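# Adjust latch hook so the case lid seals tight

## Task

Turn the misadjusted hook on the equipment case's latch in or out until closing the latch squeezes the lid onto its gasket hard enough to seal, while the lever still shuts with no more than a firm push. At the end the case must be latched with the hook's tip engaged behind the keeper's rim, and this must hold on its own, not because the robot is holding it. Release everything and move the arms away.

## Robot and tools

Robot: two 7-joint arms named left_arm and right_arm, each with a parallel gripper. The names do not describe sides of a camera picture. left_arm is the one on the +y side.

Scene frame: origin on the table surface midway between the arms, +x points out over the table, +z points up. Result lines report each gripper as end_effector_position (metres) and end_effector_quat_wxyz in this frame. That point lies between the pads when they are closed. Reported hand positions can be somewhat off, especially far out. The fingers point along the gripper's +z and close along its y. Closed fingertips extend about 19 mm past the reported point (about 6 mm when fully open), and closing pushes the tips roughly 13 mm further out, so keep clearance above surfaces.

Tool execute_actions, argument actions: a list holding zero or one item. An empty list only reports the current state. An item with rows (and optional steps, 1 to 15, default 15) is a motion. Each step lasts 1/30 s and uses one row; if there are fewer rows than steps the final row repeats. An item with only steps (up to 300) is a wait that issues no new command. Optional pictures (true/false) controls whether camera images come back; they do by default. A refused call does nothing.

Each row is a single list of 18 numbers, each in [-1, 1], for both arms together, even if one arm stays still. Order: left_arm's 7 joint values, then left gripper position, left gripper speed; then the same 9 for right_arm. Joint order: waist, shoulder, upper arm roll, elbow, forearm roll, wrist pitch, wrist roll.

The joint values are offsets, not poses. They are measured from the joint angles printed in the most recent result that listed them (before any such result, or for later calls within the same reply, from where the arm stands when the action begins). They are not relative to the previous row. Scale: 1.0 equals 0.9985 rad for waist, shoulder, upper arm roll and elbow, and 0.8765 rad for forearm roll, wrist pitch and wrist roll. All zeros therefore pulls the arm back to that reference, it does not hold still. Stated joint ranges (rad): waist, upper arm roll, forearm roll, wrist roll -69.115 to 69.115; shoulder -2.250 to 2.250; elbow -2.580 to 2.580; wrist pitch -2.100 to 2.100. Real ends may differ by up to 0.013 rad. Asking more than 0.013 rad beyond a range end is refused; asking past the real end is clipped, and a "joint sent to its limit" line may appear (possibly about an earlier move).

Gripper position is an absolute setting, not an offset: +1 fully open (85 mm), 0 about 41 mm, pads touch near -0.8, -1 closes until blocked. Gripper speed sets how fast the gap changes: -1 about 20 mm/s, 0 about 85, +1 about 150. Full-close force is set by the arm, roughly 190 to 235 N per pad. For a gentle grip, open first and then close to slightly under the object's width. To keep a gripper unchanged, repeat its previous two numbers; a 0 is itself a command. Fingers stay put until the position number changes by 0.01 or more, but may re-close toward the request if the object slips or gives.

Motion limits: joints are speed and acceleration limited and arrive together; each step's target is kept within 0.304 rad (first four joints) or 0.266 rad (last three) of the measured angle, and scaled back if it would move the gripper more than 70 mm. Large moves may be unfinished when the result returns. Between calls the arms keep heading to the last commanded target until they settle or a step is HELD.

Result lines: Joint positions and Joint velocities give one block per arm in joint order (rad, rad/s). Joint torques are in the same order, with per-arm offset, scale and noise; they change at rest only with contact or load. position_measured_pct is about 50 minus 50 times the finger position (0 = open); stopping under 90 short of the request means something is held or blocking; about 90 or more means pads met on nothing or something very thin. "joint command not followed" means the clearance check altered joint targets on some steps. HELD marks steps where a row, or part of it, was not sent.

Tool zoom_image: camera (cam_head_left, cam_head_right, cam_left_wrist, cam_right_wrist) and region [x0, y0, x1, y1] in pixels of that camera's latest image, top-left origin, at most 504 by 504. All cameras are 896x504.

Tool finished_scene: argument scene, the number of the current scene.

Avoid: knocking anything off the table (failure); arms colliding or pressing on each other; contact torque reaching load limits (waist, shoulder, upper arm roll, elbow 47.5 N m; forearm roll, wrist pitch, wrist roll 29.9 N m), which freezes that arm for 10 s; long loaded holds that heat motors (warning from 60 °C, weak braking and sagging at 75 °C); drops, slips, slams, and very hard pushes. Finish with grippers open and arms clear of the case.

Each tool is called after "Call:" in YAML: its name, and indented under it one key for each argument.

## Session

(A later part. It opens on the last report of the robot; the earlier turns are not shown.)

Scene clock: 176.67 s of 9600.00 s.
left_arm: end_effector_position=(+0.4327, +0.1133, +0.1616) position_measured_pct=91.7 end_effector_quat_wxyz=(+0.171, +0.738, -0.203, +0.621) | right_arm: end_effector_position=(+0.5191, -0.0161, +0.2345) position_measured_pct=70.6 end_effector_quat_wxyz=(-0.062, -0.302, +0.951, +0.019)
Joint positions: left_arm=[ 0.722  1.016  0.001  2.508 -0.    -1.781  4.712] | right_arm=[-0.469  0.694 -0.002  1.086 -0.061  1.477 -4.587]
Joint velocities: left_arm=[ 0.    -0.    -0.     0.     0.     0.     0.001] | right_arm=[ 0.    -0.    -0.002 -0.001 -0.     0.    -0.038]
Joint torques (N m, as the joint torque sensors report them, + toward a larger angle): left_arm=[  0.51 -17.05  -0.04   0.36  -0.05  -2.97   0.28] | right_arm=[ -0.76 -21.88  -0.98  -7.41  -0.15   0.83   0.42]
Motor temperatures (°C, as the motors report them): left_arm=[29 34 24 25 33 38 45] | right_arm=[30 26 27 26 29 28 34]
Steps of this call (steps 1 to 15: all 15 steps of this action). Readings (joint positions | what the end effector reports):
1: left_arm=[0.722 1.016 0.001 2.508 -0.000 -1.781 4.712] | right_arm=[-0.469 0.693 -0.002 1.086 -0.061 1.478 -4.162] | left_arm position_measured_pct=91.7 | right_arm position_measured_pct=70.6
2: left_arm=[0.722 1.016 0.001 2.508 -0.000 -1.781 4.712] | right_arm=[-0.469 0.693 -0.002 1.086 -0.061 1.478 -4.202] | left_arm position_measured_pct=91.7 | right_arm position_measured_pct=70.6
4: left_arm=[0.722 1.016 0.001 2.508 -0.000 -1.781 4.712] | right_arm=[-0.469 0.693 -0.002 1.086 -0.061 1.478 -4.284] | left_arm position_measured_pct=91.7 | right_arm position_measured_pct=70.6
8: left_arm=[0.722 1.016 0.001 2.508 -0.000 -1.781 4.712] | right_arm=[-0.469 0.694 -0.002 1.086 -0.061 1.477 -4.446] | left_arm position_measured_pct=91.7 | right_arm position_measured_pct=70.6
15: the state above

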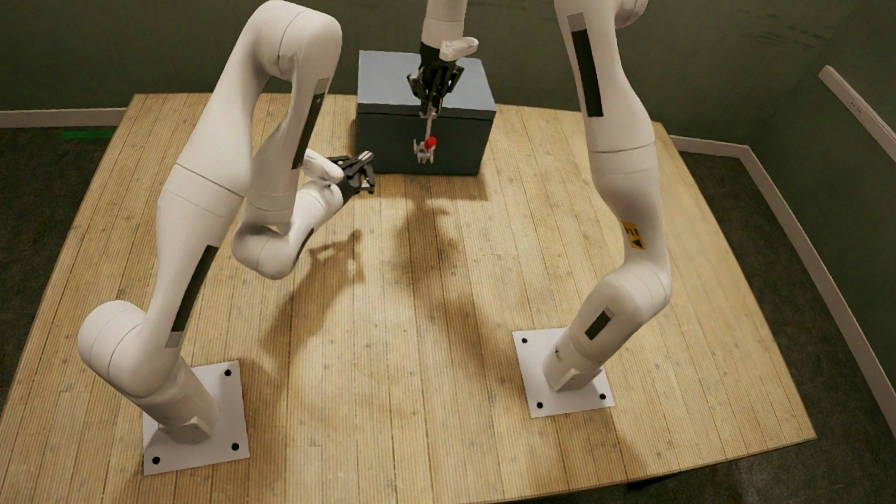

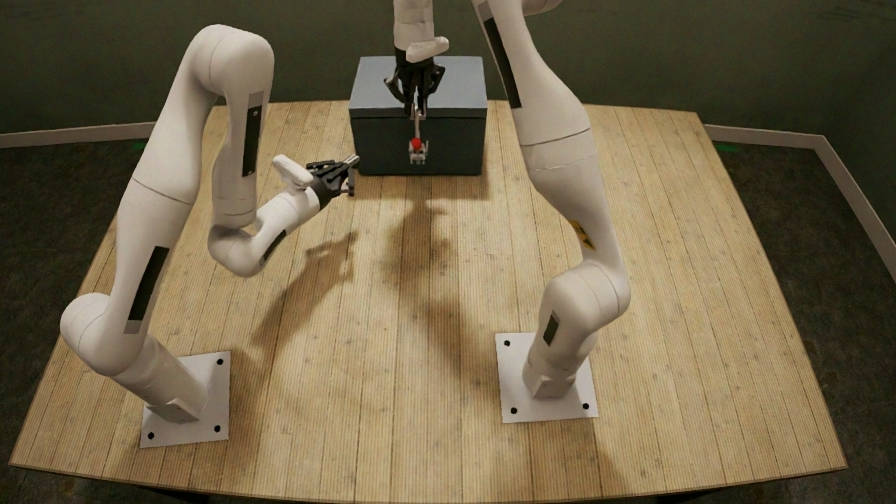

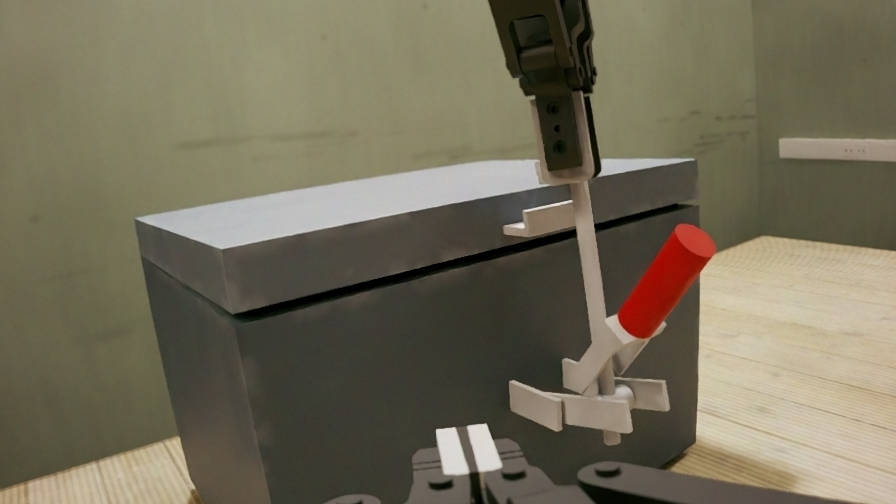

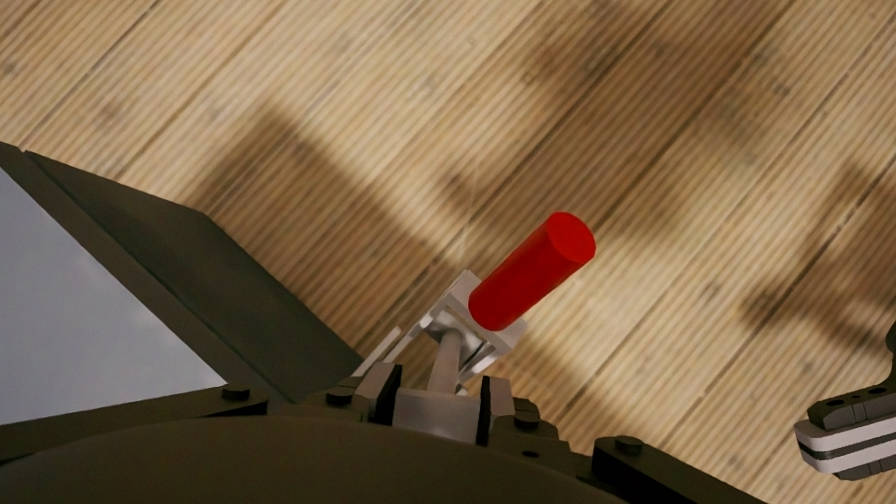

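Call:
execute_actions:
  actions:
    - {"rows":[[0,0,0,0,0,0,0,-1,0,0.002,0,0.002,-0.003,0.003,-0.005,-0.70,-0.5,-0.5]],"steps":15}
  pictures: false

Call:
execute_actions:
  actions:
    - {"steps":6}
  pictures: false

Call:
execute_actions:
  actions:
    - {"rows":[[0,0,0,0,0,0,0,-1,0,0.003,0.01,0,-0.018,-0.004,0.018,0.002,-0.5,-0.5],[0,0,0,0,0,0,0,-1,0,0.006,0.021,0,-0.037,-0.008,0.037,0.005,-0.5,-0.5],[0,0,0,0,0,0,0,-1,0,0.009,0.032,0,-0.056,-0.013,0.057,0.008,-0.5,-0.5],[0,0,0,0,0,0,0,-1,0,0.012,0.043,0,-0.076,-0.017,0.077,0.01,-0.5,-0.5],[0,0,0,0,0,0,0,-1,0,0.015,0.054,0,-0.095,-0.022,0.096,0.013,-0.5,-0.5],[0,0,0,0,0,0,0,-1,0,0.018,0.065,0,-0.114,-0.026,0.115,0.015,-0.5,-0.5],[0,0,0,0,0,0,0,-1,0,0.021,0.075,0,-0.133,-0.03,0.135,0.018,-0.5,-0.5],[0,0,0,0,0,0,0,-1,0,0.024,0.086,0,-0.152,-0.035,0.154,0.02,-0.5,-0.5],[0,0,0,0,0,0,0,-1,0,0.027,0.097,0,-0.171,-0.039,0.173,0.023,-0.5,-0.5],[0,0,0,0,0,0,0,-1,0,0.031,0.108,0,-0.19,-0.043,0.192,0.025,-0.5,-0.5],[0,0,0,0,0,0,0,-1,0,0.034,0.119,0,-0.21,-0.048,0.212,0.028,-0.5,-0.5],[0,0,0,0,0,0,0,-1,0,0.037,0.13,0,-0.229,-0.052,0.231,0.03,-0.5,-0.5],[0,0,0,0,0,0,0,-1,0,0.04,0.14,0,-0.248,-0.056,0.25,0.033,-0.5,-0.5]],"steps":15}
  pictures: false

Call:
execute_actions:
  actions:
    - {"steps":10}

Scene clock: 182.23 s of 9600.00 s.
left_arm: end_effector_position=(+0.4327, +0.1133, +0.1616) position_measured_pct=91.7 end_effector_quat_wxyz=(+0.171, +0.738, -0.203, +0.621) | right_arm: end_effector_position=(+0.5220, -0.0169, +0.2339) position_measured_pct=70.6 end_effector_quat_wxyz=(-0.062, -0.052, +0.997, +0.003)
Joint positions: left_arm=[ 0.722  1.016  0.001  2.508 -0.    -1.781  4.712] | right_arm=[-0.467  0.695 -0.     1.084 -0.059  1.472 -5.096]
Joint velocities: left_arm=[-0.    -0.    -0.    -0.     0.    -0.001 -0.   ] | right_arm=[ 0.002  0.001  0.002 -0.     0.004 -0.001 -1.169]
Joint torques (N m, as the joint torque sensors report them, + toward a larger angle): left_arm=[ -0.01 -17.43   0.26   0.37  -0.07  -2.81   0.09] | right_arm=[ -0.46 -23.6   -0.18  -7.92   0.2    0.88  -0.16]
Motor temperatures (°C, as the motors report them): left_arm=[29 34 24 25 33 38 45] | right_arm=[30 26 27 26 29 28 34]
Steps of this call (steps 1 to 15: the robot went on to your last target; steps 16 to 152: nothing new was sent; steps 153 to 167: all 15 steps of this action). Readings (joint positions | what the end effector reports):
153: left_arm=[0.722 1.016 0.001 2.508 -0.000 -1.781 4.712] | right_arm=[-0.469 0.694 -0.002 1.086 -0.061 1.477 -4.592] | left_arm position_measured_pct=91.7 | right_arm position_measured_pct=70.6
154: left_arm=[0.722 1.016 0.001 2.508 -0.000 -1.781 4.712] | right_arm=[-0.469 0.694 -0.002 1.086 -0.061 1.476 -4.601] | left_arm position_measured_pct=91.7 | right_arm position_measured_pct=70.6
156: left_arm=[0.722 1.016 0.001 2.508 -0.000 -1.781 4.712] | right_arm=[-0.468 0.694 -0.002 1.085 -0.061 1.475 -4.652] | left_arm position_measured_pct=91.7 | right_arm position_measured_pct=70.6
160: left_arm=[0.722 1.016 0.001 2.508 -0.000 -1.781 4.712] | right_arm=[-0.468 0.695 -0.001 1.084 -0.060 1.473 -4.811] | left_arm position_measured_pct=91.7 | right_arm position_measured_pct=70.6
167: the state above

Scene clock: 182.43 s of 9600.00 s.
left_arm: end_effector_position=(+0.4327, +0.1133, +0.1616) position_measured_pct=91.7 end_effector_quat_wxyz=(+0.171, +0.738, -0.203, +0.621) | right_arm: end_effector_position=(+0.5221, -0.0171, +0.2339) position_measured_pct=70.6 end_effector_quat_wxyz=(-0.062, -0.000, +0.998, -0.000)
Joint positions: left_arm=[ 0.722  1.016  0.001  2.508 -0.    -1.781  4.712] | right_arm=[-0.467  0.695 -0.     1.084 -0.059  1.472 -5.198]
Joint velocities: left_arm=[ 0.     0.     0.    -0.    -0.     0.003  0.001] | right_arm=[ 0.001  0.001 -0.001 -0.    -0.     0.001 -0.04 ]
Joint torques (N m, as the joint torque sensors report them, + toward a larger angle): left_arm=[  0.05 -17.37  -0.23   0.06  -0.09  -2.82   0.04] | right_arm=[  0.02 -22.86  -0.05  -8.64  -0.04   0.45   0.12]
Motor temperatures (°C, as the motors report them): left_arm=[29 34 24 25 33 38 45] | right_arm=[30 26 27 26 29 28 34]
Steps of this call (steps 1 to 6: the robot went on to your last target). Readings (joint positions | what the end effector reports):
1: left_arm=[0.722 1.016 0.001 2.508 -0.000 -1.781 4.712] | right_arm=[-0.467 0.695 -0.000 1.084 -0.059 1.472 -5.132] | left_arm position_measured_pct=91.7 | right_arm position_measured_pct=70.6
2: left_arm=[0.722 1.016 0.001 2.508 -0.000 -1.781 4.712] | right_arm=[-0.467 0.695 -0.000 1.084 -0.059 1.472 -5.160] | left_arm position_measured_pct=91.7 | right_arm position_measured_pct=70.6
4: left_arm=[0.722 1.016 0.001 2.508 -0.000 -1.781 4.712] | right_arm=[-0.467 0.695 -0.000 1.084 -0.059 1.472 -5.192] | left_arm position_measured_pct=91.7 | right_arm position_measured_pct=70.6
6: the state above

Scene clock: 182.93 s of 9600.00 s.
left_arm: end_effector_position=(+0.4327, +0.1133, +0.1616) position_measured_pct=91.7 end_effector_quat_wxyz=(+0.171, +0.738, -0.203, +0.621) | right_arm: end_effector_position=(+0.5343, -0.0170, +0.2316) position_measured_pct=70.6 end_effector_quat_wxyz=(-0.114, +0.001, +0.994, -0.002)
Joint positions: left_arm=[ 0.722  1.016  0.001  2.508 -0.    -1.781  4.712] | right_arm=[-0.434  0.812 -0.     0.884 -0.099  1.651 -5.175]
Joint velocities: left_arm=[ 0.001  0.    -0.     0.     0.    -0.001 -0.   ] | right_arm=[ 0.071  0.266 -0.001 -0.463 -0.098  0.417  0.057]
Joint torques (N m, as the joint torque sensors report them, + toward a larger angle): left_arm=[ -0.05 -17.21   0.01   0.19  -0.06  -2.75   0.21] | right_arm=[  0.28 -27.34  -0.49 -10.19  -0.25   0.46   0.24]
Motor temperatures (°C, as the motors report them): left_arm=[29 34 24 25 33 38 45] | right_arm=[30 26 27 26 29 28 34]
Steps of this call (steps 1 to 15: all 15 steps of this action). Readings (joint positions | what the end effector reports):
1: left_arm=[0.722 1.016 0.001 2.508 -0.000 -1.781 4.712] | right_arm=[-0.467 0.696 -0.000 1.083 -0.059 1.473 -5.199] | left_arm position_measured_pct=91.7 | right_arm position_measured_pct=70.6
2: left_arm=[0.722 1.016 0.001 2.508 -0.000 -1.781 4.712] | right_arm=[-0.466 0.700 -0.000 1.077 -0.059 1.477 -5.199] | left_arm position_measured_pct=91.7 | right_arm position_measured_pct=70.6
4: left_arm=[0.722 1.016 0.001 2.508 -0.000 -1.781 4.712] | right_arm=[-0.463 0.710 -0.000 1.059 -0.063 1.492 -5.196] | left_arm position_measured_pct=91.7 | right_arm position_measured_pct=70.6
8: left_arm=[0.722 1.016 0.001 2.508 -0.000 -1.781 4.712] | right_arm=[-0.454 0.742 0.000 1.004 -0.074 1.543 -5.189] | left_arm position_measured_pct=91.7 | right_arm position_measured_pct=70.6
15: the state above

Scene clock: 183.27 s of 9600.00 s.
left_arm: end_effector_position=(+0.4327, +0.1133, +0.1616) position_measured_pct=91.7 end_effector_quat_wxyz=(+0.171, +0.738, -0.203, +0.621) | right_arm: end_effector_position=(+0.5364, -0.0171, +0.2309) position_measured_pct=70.6 end_effector_quat_wxyz=(-0.125, +0.000, +0.992, -0.001)
Joint positions: left_arm=[ 0.722  1.016  0.001  2.508 -0.    -1.781  4.712] | right_arm=[-0.428  0.839 -0.     0.839 -0.107  1.69  -5.17 ]
Joint velocities: left_arm=[ 0.001  0.     0.     0.     0.     0.    -0.   ] | right_arm=[ 0.002  0.005 -0.    -0.01  -0.001  0.002 -0.001]
Joint torques (N m, as the joint torque sensors report them, + toward a larger angle): left_arm=[  0.26 -17.55  -0.03   0.37  -0.15  -2.87   0.12] | right_arm=[ -0.12 -26.93  -0.35  -8.71  -0.06   0.85  -0.19]
Motor temperatures (°C, as the motors report them): left_arm=[29 34 24 25 33 38 45] | right_arm=[30 26 27 26 29 28 34]
Steps of this call (steps 1 to 10: the robot went on to your last target). Readings (joint positions | what the end effector reports):
1: left_arm=[0.722 1.016 0.001 2.508 -0.000 -1.781 4.712] | right_arm=[-0.432 0.821 -0.000 0.870 -0.102 1.664 -5.173] | left_arm position_measured_pct=91.7 | right_arm position_measured_pct=70.6
2: left_arm=[0.722 1.016 0.001 2.508 -0.000 -1.781 4.712] | right_arm=[-0.431 0.827 -0.000 0.858 -0.104 1.674 -5.172] | left_arm position_measured_pct=91.7 | right_arm position_measured_pct=70.6
4: left_arm=[0.722 1.016 0.001 2.508 -0.000 -1.781 4.712] | right_arm=[-0.429 0.834 -0.000 0.846 -0.107 1.685 -5.170] | left_arm position_measured_pct=91.7 | right_arm position_measured_pct=70.6
8: left_arm=[0.722 1.016 0.001 2.508 -0.000 -1.781 4.712] | right_arm=[-0.428 0.838 -0.000 0.840 -0.107 1.690 -5.170] | left_arm position_measured_pct=91.7 | right_arm position_measured_pct=70.6
10: the state above

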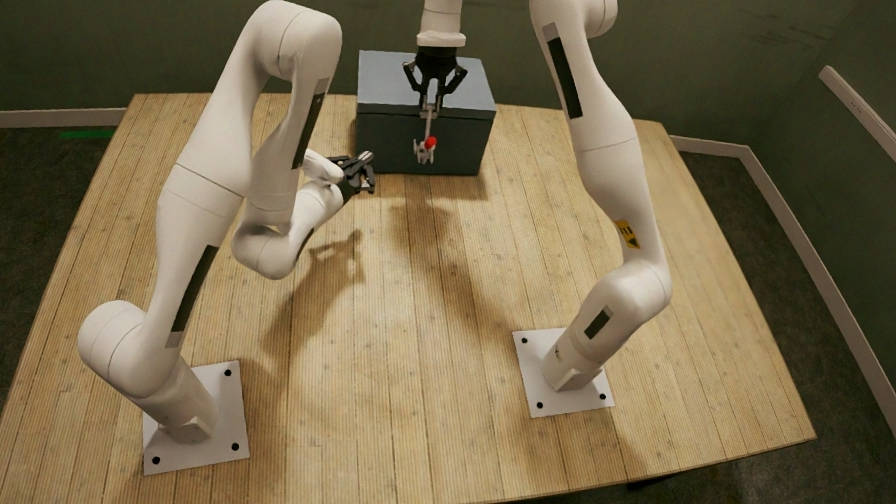

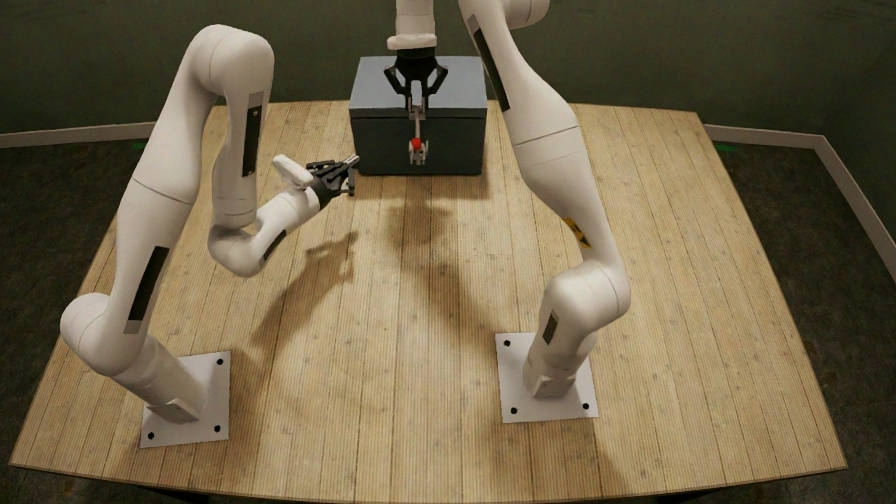

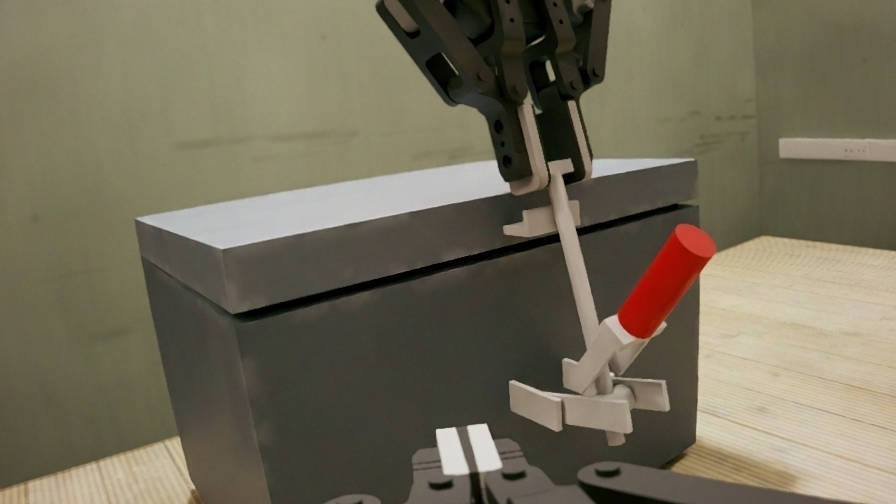

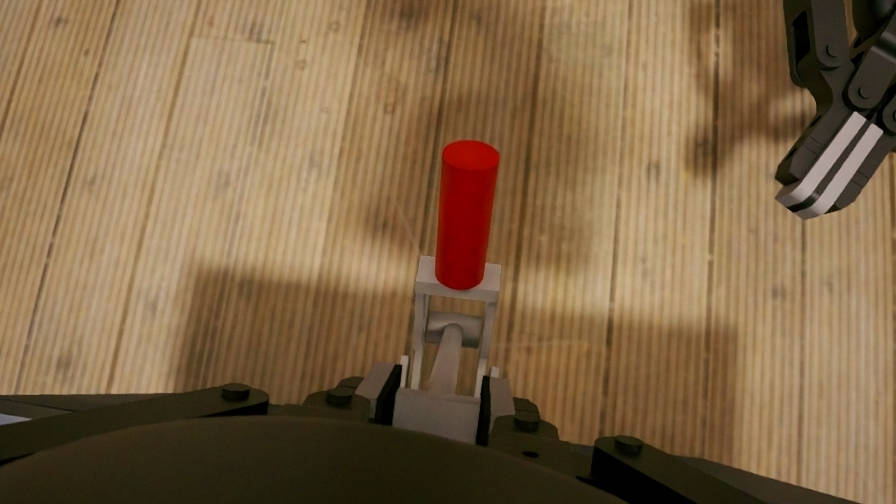

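Call:
execute_actions:
  actions:
    - {"rows":[[0,0,0,0,0,0,0,-1,0,0,-0.004,0,-0.003,0,0,0,0.1,0],[0,0,0,0,0,0,0,-1,0,0,-0.004,0,-0.003,0,0,0,0.1,0],[0,0,0,0,0,0,0,-1,0,0,-0.004,0,-0.003,0,0,0,0.1,0],[0,0,0,0,0,0,0,-1,0,0,-0.004,0,-0.003,0,0,0,0.1,0],[0,0,0,0,0,0,0,-1,0,0,-0.004,0,-0.003,0,0,0,0.1,0],[0,0,0,0,0,0,0,-1,0,0,-0.004,0,-0.003,0,0,0,0.1,0],[0,0,0,0,0,0,0,-1,0,0.007,0.018,0,-0.158,-0.002,0.151,-0.01,0.1,0]],"steps":15}
  pictures: false

Call:
execute_actions:
  actions:
    - {"steps":8}
  pictures: false

Call:
execute_actions:
  actions:
    - {"rows":[[0,0,0,0,0,0,0,-1,0,-0.005,-0.012,0,0.026,0.004,-0.024,-0.005,0.1,0],[0,0,0,0,0,0,0,-1,0,-0.009,-0.024,0,0.052,0.008,-0.048,-0.009,0.1,0],[0,0,0,0,0,0,0,-1,0,-0.014,-0.036,0,0.078,0.012,-0.073,-0.014,0.1,0],[0,0,0,0,0,0,0,-1,0,-0.018,-0.048,0,0.103,0.017,-0.097,-0.019,0.1,0],[0,0,0,0,0,0,0,-1,0,-0.023,-0.06,0,0.129,0.021,-0.121,-0.023,0.1,0],[0,0,0,0,0,0,0,-1,0,-0.028,-0.072,0,0.155,0.025,-0.145,-0.028,0.1,0],[0,0,0,0,0,0,0,-1,0,-0.032,-0.084,0,0.181,0.029,-0.169,-0.033,0.1,0],[0,0,0,0,0,0,0,-1,0,-0.037,-0.096,0,0.207,0.033,-0.193,-0.037,0.1,0],[0,0,0,0,0,0,0,-1,0,-0.042,-0.108,0,0.233,0.037,-0.218,-0.042,0.1,0],[0,0,0,0,0,0,0,-1,0,-0.046,-0.12,0,0.258,0.041,-0.242,-0.047,0.1,0],[0,0,0,0,0,0,0,-1,0,-0.051,-0.131,0,0.284,0.046,-0.266,-0.051,0.1,0],[0,0,0,0,0,0,0,-1,0,-0.055,-0.143,0,0.31,0.05,-0.29,-0.056,0.1,0],[0,0,0,0,0,0,0,-1,0,-0.06,-0.155,0,0.336,0.054,-0.314,-0.061,0.1,0],[0,0,0,0,0,0,0,-1,0,-0.065,-0.167,0,0.362,0.058,-0.338,-0.065,0.1,0],[0,0,0,0,0,0,0,-1,0,-0.069,-0.179,0,0.388,0.062,-0.363,-0.07,0.1,0]],"steps":15}
  pictures: false

Call:
execute_actions:
  actions:
    - {"steps":8}

Scene clock: 191.17 s of 9600.00 s.
left_arm: end_effector_position=(+0.4327, +0.1133, +0.1616) position_measured_pct=91.7 end_effector_quat_wxyz=(+0.171, +0.738, -0.203, +0.621) | right_arm: end_effector_position=(+0.5451, -0.0170, +0.2645) position_measured_pct=45.2 end_effector_quat_wxyz=(-0.122, +0.000, +0.993, +0.000)
Joint positions: left_arm=[ 0.722  1.016  0.001  2.508 -0.    -1.781  4.712] | right_arm=[-0.422  0.854 -0.     0.7   -0.109  1.807 -5.177]
Joint velocities: left_arm=[-0.    -0.001 -0.     0.     0.     0.    -0.001] | right_arm=[ 0.014  0.02  -0.001 -0.358 -0.005  0.303 -0.017]
Joint torques (N m, as the joint torque sensors report them, + toward a larger angle): left_arm=[  0.11 -17.43   0.09   0.36  -0.16  -2.85   0.13] | right_arm=[ -0.34 -22.97  -1.32  -7.02  -0.57   0.31   0.23]
Motor temperatures (°C, as the motors report them): left_arm=[29 34 24 25 33 38 45] | right_arm=[30 27 27 26 29 28 34]
Steps of this call (steps 1 to 30: the robot went on to your last target; steps 31 to 222: nothing new was sent; steps 223 to 237: all 15 steps of this action). Readings (joint positions | what the end effector reports):
223: left_arm=[0.722 1.016 0.001 2.508 -0.000 -1.781 4.712] | right_arm=[-0.428 0.839 -0.000 0.838 -0.108 1.690 -5.169] | left_arm position_measured_pct=91.7 | right_arm position_measured_pct=70.6
224: left_arm=[0.722 1.016 0.001 2.508 -0.000 -1.781 4.712] | right_arm=[-0.428 0.839 -0.000 0.838 -0.107 1.690 -5.170] | left_arm position_measured_pct=91.7 | right_arm position_measured_pct=70.6
226: left_arm=[0.722 1.016 0.001 2.508 -0.000 -1.781 4.712] | right_arm=[-0.428 0.838 -0.000 0.837 -0.107 1.690 -5.170] | left_arm position_measured_pct=91.7 | right_arm position_measured_pct=66.3
230: left_arm=[0.722 1.016 0.001 2.508 -0.000 -1.781 4.712] | right_arm=[-0.427 0.838 -0.000 0.829 -0.108 1.696 -5.170] | left_arm position_measured_pct=91.7 | right_arm position_measured_pct=54.8
237: the state above

Scene clock: 191.43 s of 9600.00 s.
left_arm: end_effector_position=(+0.4327, +0.1133, +0.1616) position_measured_pct=91.7 end_effector_quat_wxyz=(+0.171, +0.738, -0.203, +0.621) | right_arm: end_effector_position=(+0.5461, -0.0171, +0.2689) position_measured_pct=45.2 end_effector_quat_wxyz=(-0.121, +0.000, +0.993, +0.001)
Joint positions: left_arm=[ 0.722  1.016  0.001  2.508 -0.    -1.781  4.712] | right_arm=[-0.421  0.856 -0.     0.681 -0.109  1.822 -5.178]
Joint velocities: left_arm=[ 0.  0.  0. -0.  0. -0. -0.] | right_arm=[-0.     0.006  0.    -0.002 -0.     0.002  0.001]
Joint torques (N m, as the joint torque sensors report them, + toward a larger angle): left_arm=[ -0.11 -17.75  -0.17   0.18  -0.14  -2.8    0.  ] | right_arm=[ -0.31 -24.11  -0.58  -7.79  -0.29   0.6    0.15]
Motor temperatures (°C, as the motors report them): left_arm=[29 34 24 25 33 38 45] | right_arm=[30 27 27 26 29 28 34]
Steps of this call (steps 1 to 8: the robot went on to your last target). Readings (joint positions | what the end effector reports):
1: left_arm=[0.722 1.016 0.001 2.508 -0.000 -1.781 4.712] | right_arm=[-0.421 0.854 -0.000 0.691 -0.109 1.815 -5.178] | left_arm position_measured_pct=91.7 | right_arm position_measured_pct=45.2
2: left_arm=[0.722 1.016 0.001 2.508 -0.000 -1.781 4.712] | right_arm=[-0.421 0.854 -0.000 0.686 -0.109 1.819 -5.178] | left_arm position_measured_pct=91.7 | right_arm position_measured_pct=45.2
4: left_arm=[0.722 1.016 0.001 2.508 -0.000 -1.781 4.712] | right_arm=[-0.421 0.855 -0.000 0.683 -0.109 1.822 -5.178] | left_arm position_measured_pct=91.7 | right_arm position_measured_pct=45.2
8: the state above

Scene clock: 191.93 s of 9600.00 s.
left_arm: end_effector_position=(+0.4327, +0.1133, +0.1616) position_measured_pct=91.7 end_effector_quat_wxyz=(+0.171, +0.738, -0.203, +0.621) | right_arm: end_effector_position=(+0.5257, -0.0096, +0.2562) position_measured_pct=45.2 end_effector_quat_wxyz=(-0.080, +0.007, +0.997, -0.003)
Joint positions: left_arm=[ 0.722  1.016  0.001  2.508 -0.    -1.781  4.712] | right_arm=[-0.468  0.733 -0.     0.946 -0.072  1.605 -5.22 ]
Joint velocities: left_arm=[ 0.     0.     0.     0.001  0.     0.    -0.001] | right_arm=[-0.132 -0.336 -0.002  0.741  0.105 -0.606 -0.118]
Joint torques (N m, as the joint torque sensors report them, + toward a larger angle): left_arm=[  0.44 -17.14  -0.05   0.35   0.    -2.92   0.05] | right_arm=[  0.12 -22.27  -0.1   -7.95  -0.27   0.36   0.31]
Motor temperatures (°C, as the motors report them): left_arm=[29 34 24 25 33 38 45] | right_arm=[30 27 27 26 29 28 34]
Steps of this call (steps 1 to 15: all 15 steps of this action). Readings (joint positions | what the end effector reports):
1: left_arm=[0.722 1.016 0.001 2.508 -0.000 -1.781 4.712] | right_arm=[-0.421 0.856 -0.000 0.682 -0.109 1.822 -5.178] | left_arm position_measured_pct=91.7 | right_arm position_measured_pct=45.2
2: left_arm=[0.722 1.016 0.001 2.508 -0.000 -1.781 4.712] | right_arm=[-0.422 0.853 -0.000 0.687 -0.108 1.818 -5.179] | left_arm position_measured_pct=91.7 | right_arm position_measured_pct=45.2
4: left_arm=[0.722 1.016 0.001 2.508 -0.000 -1.781 4.712] | right_arm=[-0.426 0.841 0.000 0.710 -0.105 1.800 -5.183] | left_arm position_measured_pct=91.7 | right_arm position_measured_pct=45.2
8: left_arm=[0.722 1.016 0.001 2.508 -0.000 -1.781 4.712] | right_arm=[-0.439 0.807 -0.000 0.783 -0.095 1.740 -5.194] | left_arm position_measured_pct=91.7 | right_arm position_measured_pct=45.2
15: the state above

Scene clock: 192.20 s of 9600.00 s.
left_arm: end_effector_position=(+0.4327, +0.1133, +0.1616) position_measured_pct=91.7 end_effector_quat_wxyz=(+0.171, +0.738, -0.203, +0.621) | right_arm: end_effector_position=(+0.5143, -0.0091, +0.2477) position_measured_pct=45.2 end_effector_quat_wxyz=(-0.062, +0.008, +0.998, -0.004)
Joint positions: left_arm=[ 0.722  1.016  0.001  2.508 -0.    -1.781  4.712] | right_arm=[-0.488  0.682 -0.001  1.065 -0.055  1.507 -5.239]
Joint velocities: left_arm=[ 0.    -0.    -0.    -0.001  0.    -0.001  0.   ] | right_arm=[-0.01  -0.028  0.002  0.059  0.007 -0.047 -0.007]
Joint torques (N m, as the joint torque sensors report them, + toward a larger angle): left_arm=[  0.33 -17.38   0.06   0.27  -0.12  -2.63   0.06] | right_arm=[ -0.11 -20.99   0.    -8.31  -0.3   -0.18   0.2 ]
Motor temperatures (°C, as the motors report them): left_arm=[29 34 24 25 33 38 45] | right_arm=[30 27 27 26 29 28 34]
Steps of this call (steps 1 to 8: the robot went on to your last target). Readings (joint positions | what the end effector reports):
1: left_arm=[0.722 1.016 0.001 2.508 -0.000 -1.781 4.712] | right_arm=[-0.473 0.722 -0.000 0.970 -0.069 1.585 -5.224] | left_arm position_measured_pct=91.7 | right_arm position_measured_pct=45.2
2: left_arm=[0.722 1.016 0.001 2.508 -0.000 -1.781 4.712] | right_arm=[-0.477 0.712 -0.000 0.993 -0.065 1.566 -5.228] | left_arm position_measured_pct=91.7 | right_arm position_measured_pct=45.2
4: left_arm=[0.722 1.016 0.001 2.508 -0.000 -1.781 4.712] | right_arm=[-0.483 0.695 -0.001 1.032 -0.060 1.534 -5.234] | left_arm position_measured_pct=91.7 | right_arm position_measured_pct=45.2
8: the state above

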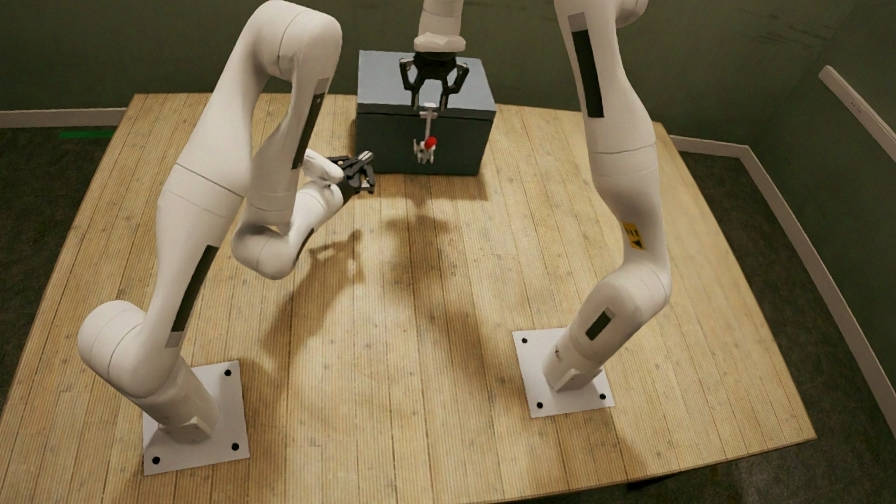

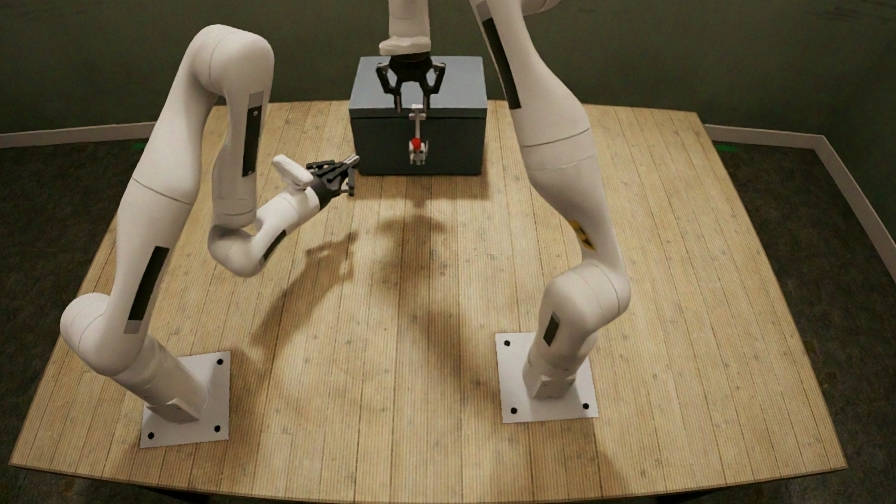

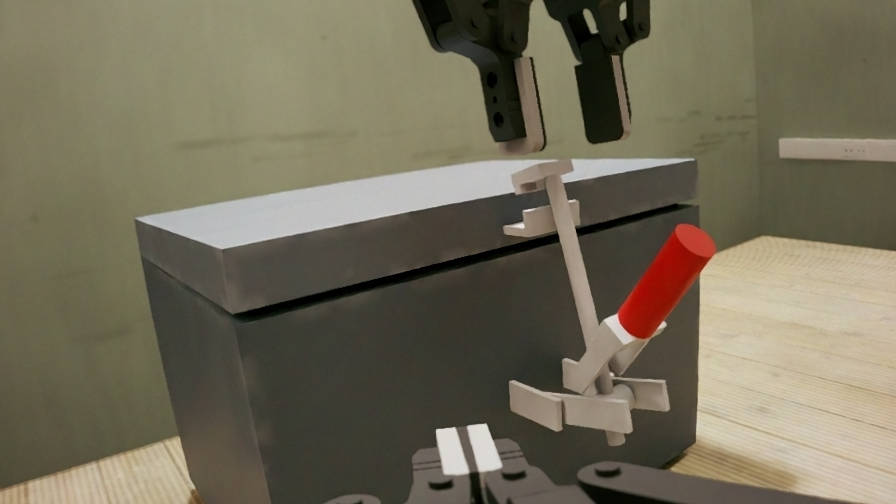

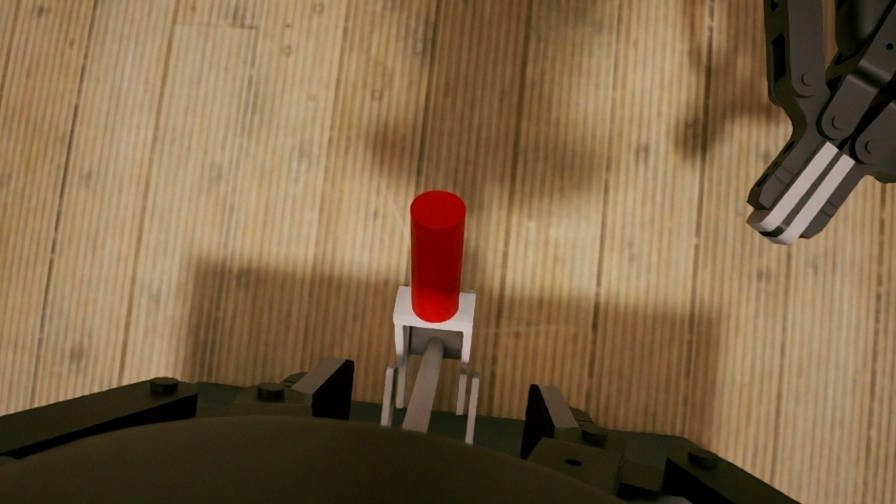

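Call:
execute_actions:
  actions:
    - {"rows":[[0,0,0,0,0,0,0,-1,0,-0.036,-0.092,0,0.196,0.032,-0.183,-0.036,0.1,0],[0,0,0,0,0,0,0,-1,0,-0.036,-0.092,0,0.196,0.032,-0.183,-0.036,0.1,0],[0,0,0,0,0,0,0,-1,0,-0.036,-0.092,0,0.196,0.032,-0.183,-0.036,0.1,0],[0,0,0,0,0,0,0,-1,0,-0.036,-0.092,0,0.196,0.032,-0.183,-0.036,0.1,0],[0,0,0,0,0,0,0,-1,0,-0.054,-0.137,0,0.293,0.047,-0.274,-0.054,-0.6,0],[0,0,0,0,0,0,0,-1,0,-0.054,-0.137,0,0.293,0.047,-0.274,-0.054,-0.6,0],[0,0,0,0,0,0,0,-1,0,-0.054,-0.137,0,0.293,0.047,-0.274,-0.054,-0.6,0],[0,0,0,0,0,0,0,-1,0,-0.072,-0.183,0.001,0.391,0.063,-0.365,-0.072,-0.6,0]],"steps":15}
  pictures: false

Call:
execute_actions:
  actions:
    - {"steps":8}
  pictures: false

Call:
execute_actions:
  actions:
    - {"rows":[[0,0,0,0,0,0,0,-1,0,0,0.01,0,0.016,0,-0.028,0,-0.6,0],[0,0,0,0,0,0,0,-1,0,0,0.01,0,0.016,0,-0.028,0,-0.6,0],[0,0,0,0,0,0,0,-1,0,0,0.018,0,0.031,0,-0.057,0,-0.6,0],[0,0,0,0,0,0,0,-1,0,0,0.018,0,0.031,0,-0.057,0,-0.6,0],[0,0,0,0,0,0,0,-1,0,0,0.028,0,0.047,0,-0.085,0,-0.6,0],[0,0,0,0,0,0,0,-1,0,0,0.028,0,0.047,0,-0.085,0,-0.6,0],[0,0,0,0,0,0,0,-1,0,0,0.037,0,0.063,0,-0.113,0,-0.6,0],[0,0,0,0,0,0,0,-1,0,0,0.037,0,0.063,0,-0.113,0,-0.6,0],[0,0,0,0,0,0,0,-1,0,0,0.046,0,0.078,0,-0.142,0,-0.6,0]],"steps":15}

Scene clock: 196.13 s of 9600.00 s.
left_arm: end_effector_position=(+0.4327, +0.1133, +0.1616) position_measured_pct=91.7 end_effector_quat_wxyz=(+0.171, +0.738, -0.203, +0.621) | right_arm: end_effector_position=(+0.4695, -0.0153, +0.2263) position_measured_pct=69.8 end_effector_quat_wxyz=(-0.005, +0.002, +1.000, -0.001)
Joint positions: left_arm=[ 0.722  1.016  0.001  2.508 -0.    -1.781  4.712] | right_arm=[-0.554  0.516 -0.     1.424 -0.004  1.212 -5.298]
Joint velocities: left_arm=[ 0.     0.     0.     0.    -0.     0.001 -0.001] | right_arm=[-0.081 -0.203  0.004  0.478  0.068 -0.392 -0.079]
Joint torques (N m, as the joint torque sensors report them, + toward a larger angle): left_arm=[ -0.13 -17.39  -0.17   0.18  -0.13  -2.96   0.02] | right_arm=[  0.56 -18.24   0.13  -7.97  -0.27  -0.09  -0.49]
Motor temperatures (°C, as the motors report them): left_arm=[29 34 24 25 33 38 45] | right_arm=[30 27 27 26 29 28 34]
Steps of this call (steps 1 to 30: the robot went on to your last target; steps 31 to 103: nothing new was sent; steps 104 to 118: all 15 steps of this action). Readings (joint positions | what the end effector reports):
104: left_arm=[0.722 1.016 0.001 2.508 -0.000 -1.781 4.712] | right_arm=[-0.490 0.677 -0.000 1.070 -0.055 1.503 -5.240] | left_arm position_measured_pct=91.7 | right_arm position_measured_pct=45.2
105: left_arm=[0.722 1.016 0.001 2.508 -0.000 -1.781 4.712] | right_arm=[-0.491 0.673 -0.000 1.076 -0.054 1.499 -5.241] | left_arm position_measured_pct=91.7 | right_arm position_measured_pct=45.2
107: left_arm=[0.722 1.016 0.001 2.508 -0.000 -1.781 4.712] | right_arm=[-0.497 0.659 0.000 1.103 -0.050 1.477 -5.245] | left_arm position_measured_pct=91.7 | right_arm position_measured_pct=45.2
111: left_arm=[0.722 1.016 0.001 2.508 -0.000 -1.781 4.712] | right_arm=[-0.518 0.604 -0.000 1.220 -0.033 1.380 -5.264] | left_arm position_measured_pct=91.7 | right_arm position_measured_pct=49.6
118: the state above

Scene clock: 196.40 s of 9600.00 s.
left_arm: end_effector_position=(+0.4327, +0.1133, +0.1616) position_measured_pct=91.7 end_effector_quat_wxyz=(+0.171, +0.738, -0.203, +0.621) | right_arm: end_effector_position=(+0.4652, -0.0167, +0.2248) position_measured_pct=79.8 end_effector_quat_wxyz=(-0.000, +0.001, +1.000, -0.000)
Joint positions: left_arm=[ 0.722  1.016  0.001  2.508 -0.    -1.781  4.712] | right_arm=[-0.56   0.5    0.     1.455 -0.     1.187 -5.302]
Joint velocities: left_arm=[-0.    -0.    -0.     0.     0.    -0.001  0.001] | right_arm=[-0.004 -0.013 -0.002  0.005  0.002 -0.002 -0.002]
Joint torques (N m, as the joint torque sensors report them, + toward a larger angle): left_arm=[  0.11 -17.63  -0.18   0.39  -0.01  -2.98   0.08] | right_arm=[  0.18 -18.3   -0.14  -7.56  -0.21   0.27  -0.11]
Motor temperatures (°C, as the motors report them): left_arm=[29 34 24 25 33 38 45] | right_arm=[30 27 27 26 29 28 34]
Steps of this call (steps 1 to 8: the robot went on to your last target). Readings (joint positions | what the end effector reports):
1: left_arm=[0.722 1.016 0.001 2.508 -0.000 -1.781 4.712] | right_arm=[-0.556 0.510 -0.000 1.438 -0.003 1.201 -5.300] | left_arm position_measured_pct=91.7 | right_arm position_measured_pct=73.0
2: left_arm=[0.722 1.016 0.001 2.508 -0.000 -1.781 4.712] | right_arm=[-0.558 0.506 -0.000 1.446 -0.001 1.194 -5.301] | left_arm position_measured_pct=91.7 | right_arm position_measured_pct=75.8
4: left_arm=[0.722 1.016 0.001 2.508 -0.000 -1.781 4.712] | right_arm=[-0.559 0.504 0.000 1.452 -0.000 1.189 -5.302] | left_arm position_measured_pct=91.7 | right_arm position_measured_pct=79.0
8: the state above

Scene clock: 196.90 s of 9600.00 s.
left_arm: end_effector_position=(+0.4327, +0.1133, +0.1616) position_measured_pct=91.7 end_effector_quat_wxyz=(+0.171, +0.738, -0.203, +0.621) | right_arm: end_effector_position=(+0.4654, -0.0167, +0.1817) position_measured_pct=80.2 end_effector_quat_wxyz=(+0.000, +0.001, +1.000, +0.000)
Joint positions: left_arm=[ 0.722  1.016  0.001  2.508 -0.    -1.781  4.712] | right_arm=[-0.56   0.544  0.001  1.53  -0.     1.066 -5.302]
Joint velocities: left_arm=[-0.    -0.     0.     0.     0.     0.     0.001] | right_arm=[-0.     0.017 -0.001  0.028 -0.    -0.047  0.   ]
Joint torques (N m, as the joint torque sensors report them, + toward a larger angle): left_arm=[  0.07 -17.26  -0.14   0.3   -0.11  -2.89  -0.02] | right_arm=[ -0.52 -18.03   0.07  -7.64  -0.19   0.02  -0.03]
Motor temperatures (°C, as the motors report them): left_arm=[29 34 24 25 33 38 45] | right_arm=[30 27 27 26 29 28 34]
Steps of this call (steps 1 to 15: all 15 steps of this action). Readings (joint positions | what the end effector reports):
1: left_arm=[0.722 1.016 0.001 2.508 -0.000 -1.781 4.712] | right_arm=[-0.560 0.501 0.000 1.455 -0.000 1.186 -5.302] | left_arm position_measured_pct=91.7 | right_arm position_measured_pct=79.8
2: left_arm=[0.722 1.016 0.001 2.508 -0.000 -1.781 4.712] | right_arm=[-0.560 0.503 0.000 1.459 -0.000 1.180 -5.302] | left_arm position_measured_pct=91.7 | right_arm position_measured_pct=80.2
4: left_arm=[0.722 1.016 0.001 2.508 -0.000 -1.781 4.712] | right_arm=[-0.560 0.509 0.000 1.469 -0.000 1.165 -5.302] | left_arm position_measured_pct=91.7 | right_arm position_measured_pct=80.2
8: left_arm=[0.722 1.016 0.001 2.508 -0.000 -1.781 4.712] | right_arm=[-0.560 0.525 0.001 1.496 -0.000 1.122 -5.302] | left_arm position_measured_pct=91.7 | right_arm position_measured_pct=80.2
15: the state above

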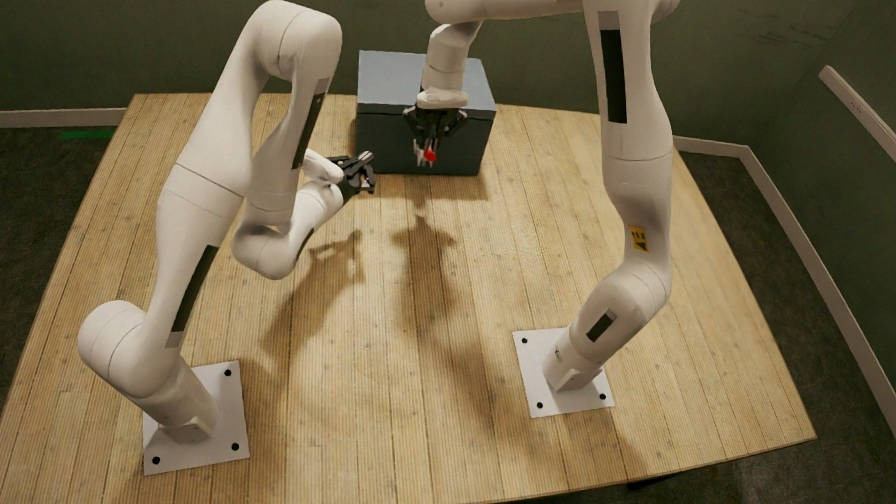

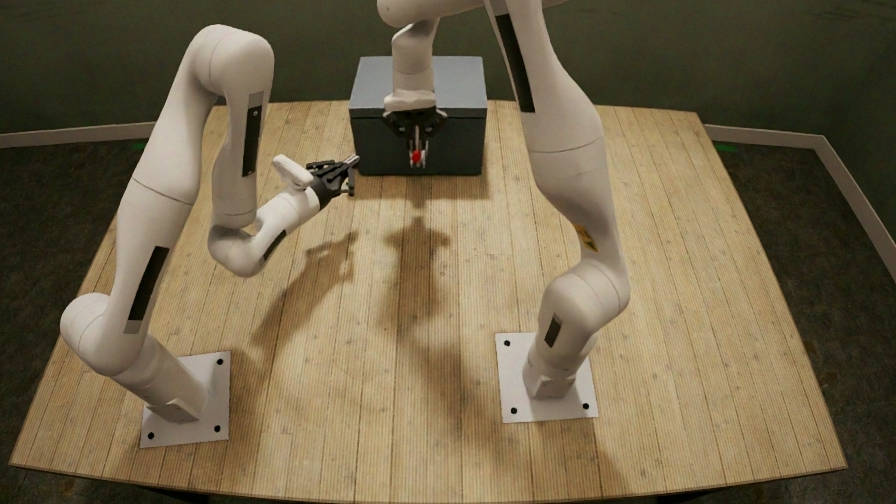

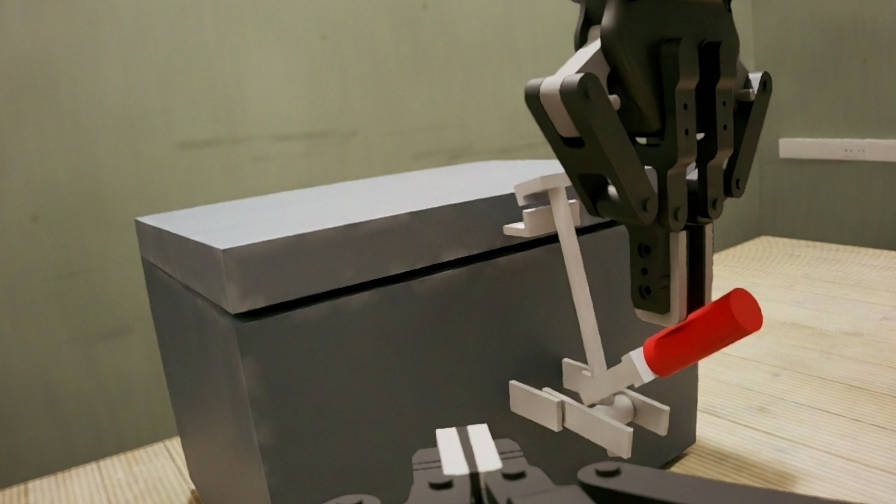

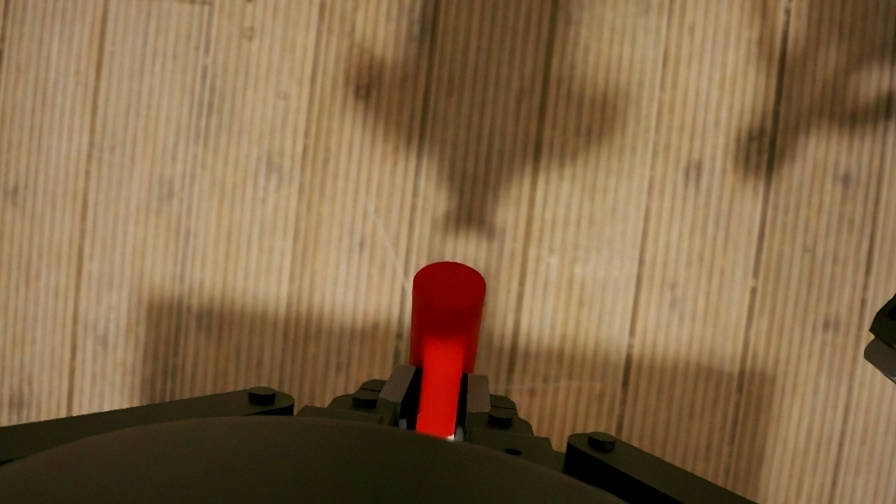

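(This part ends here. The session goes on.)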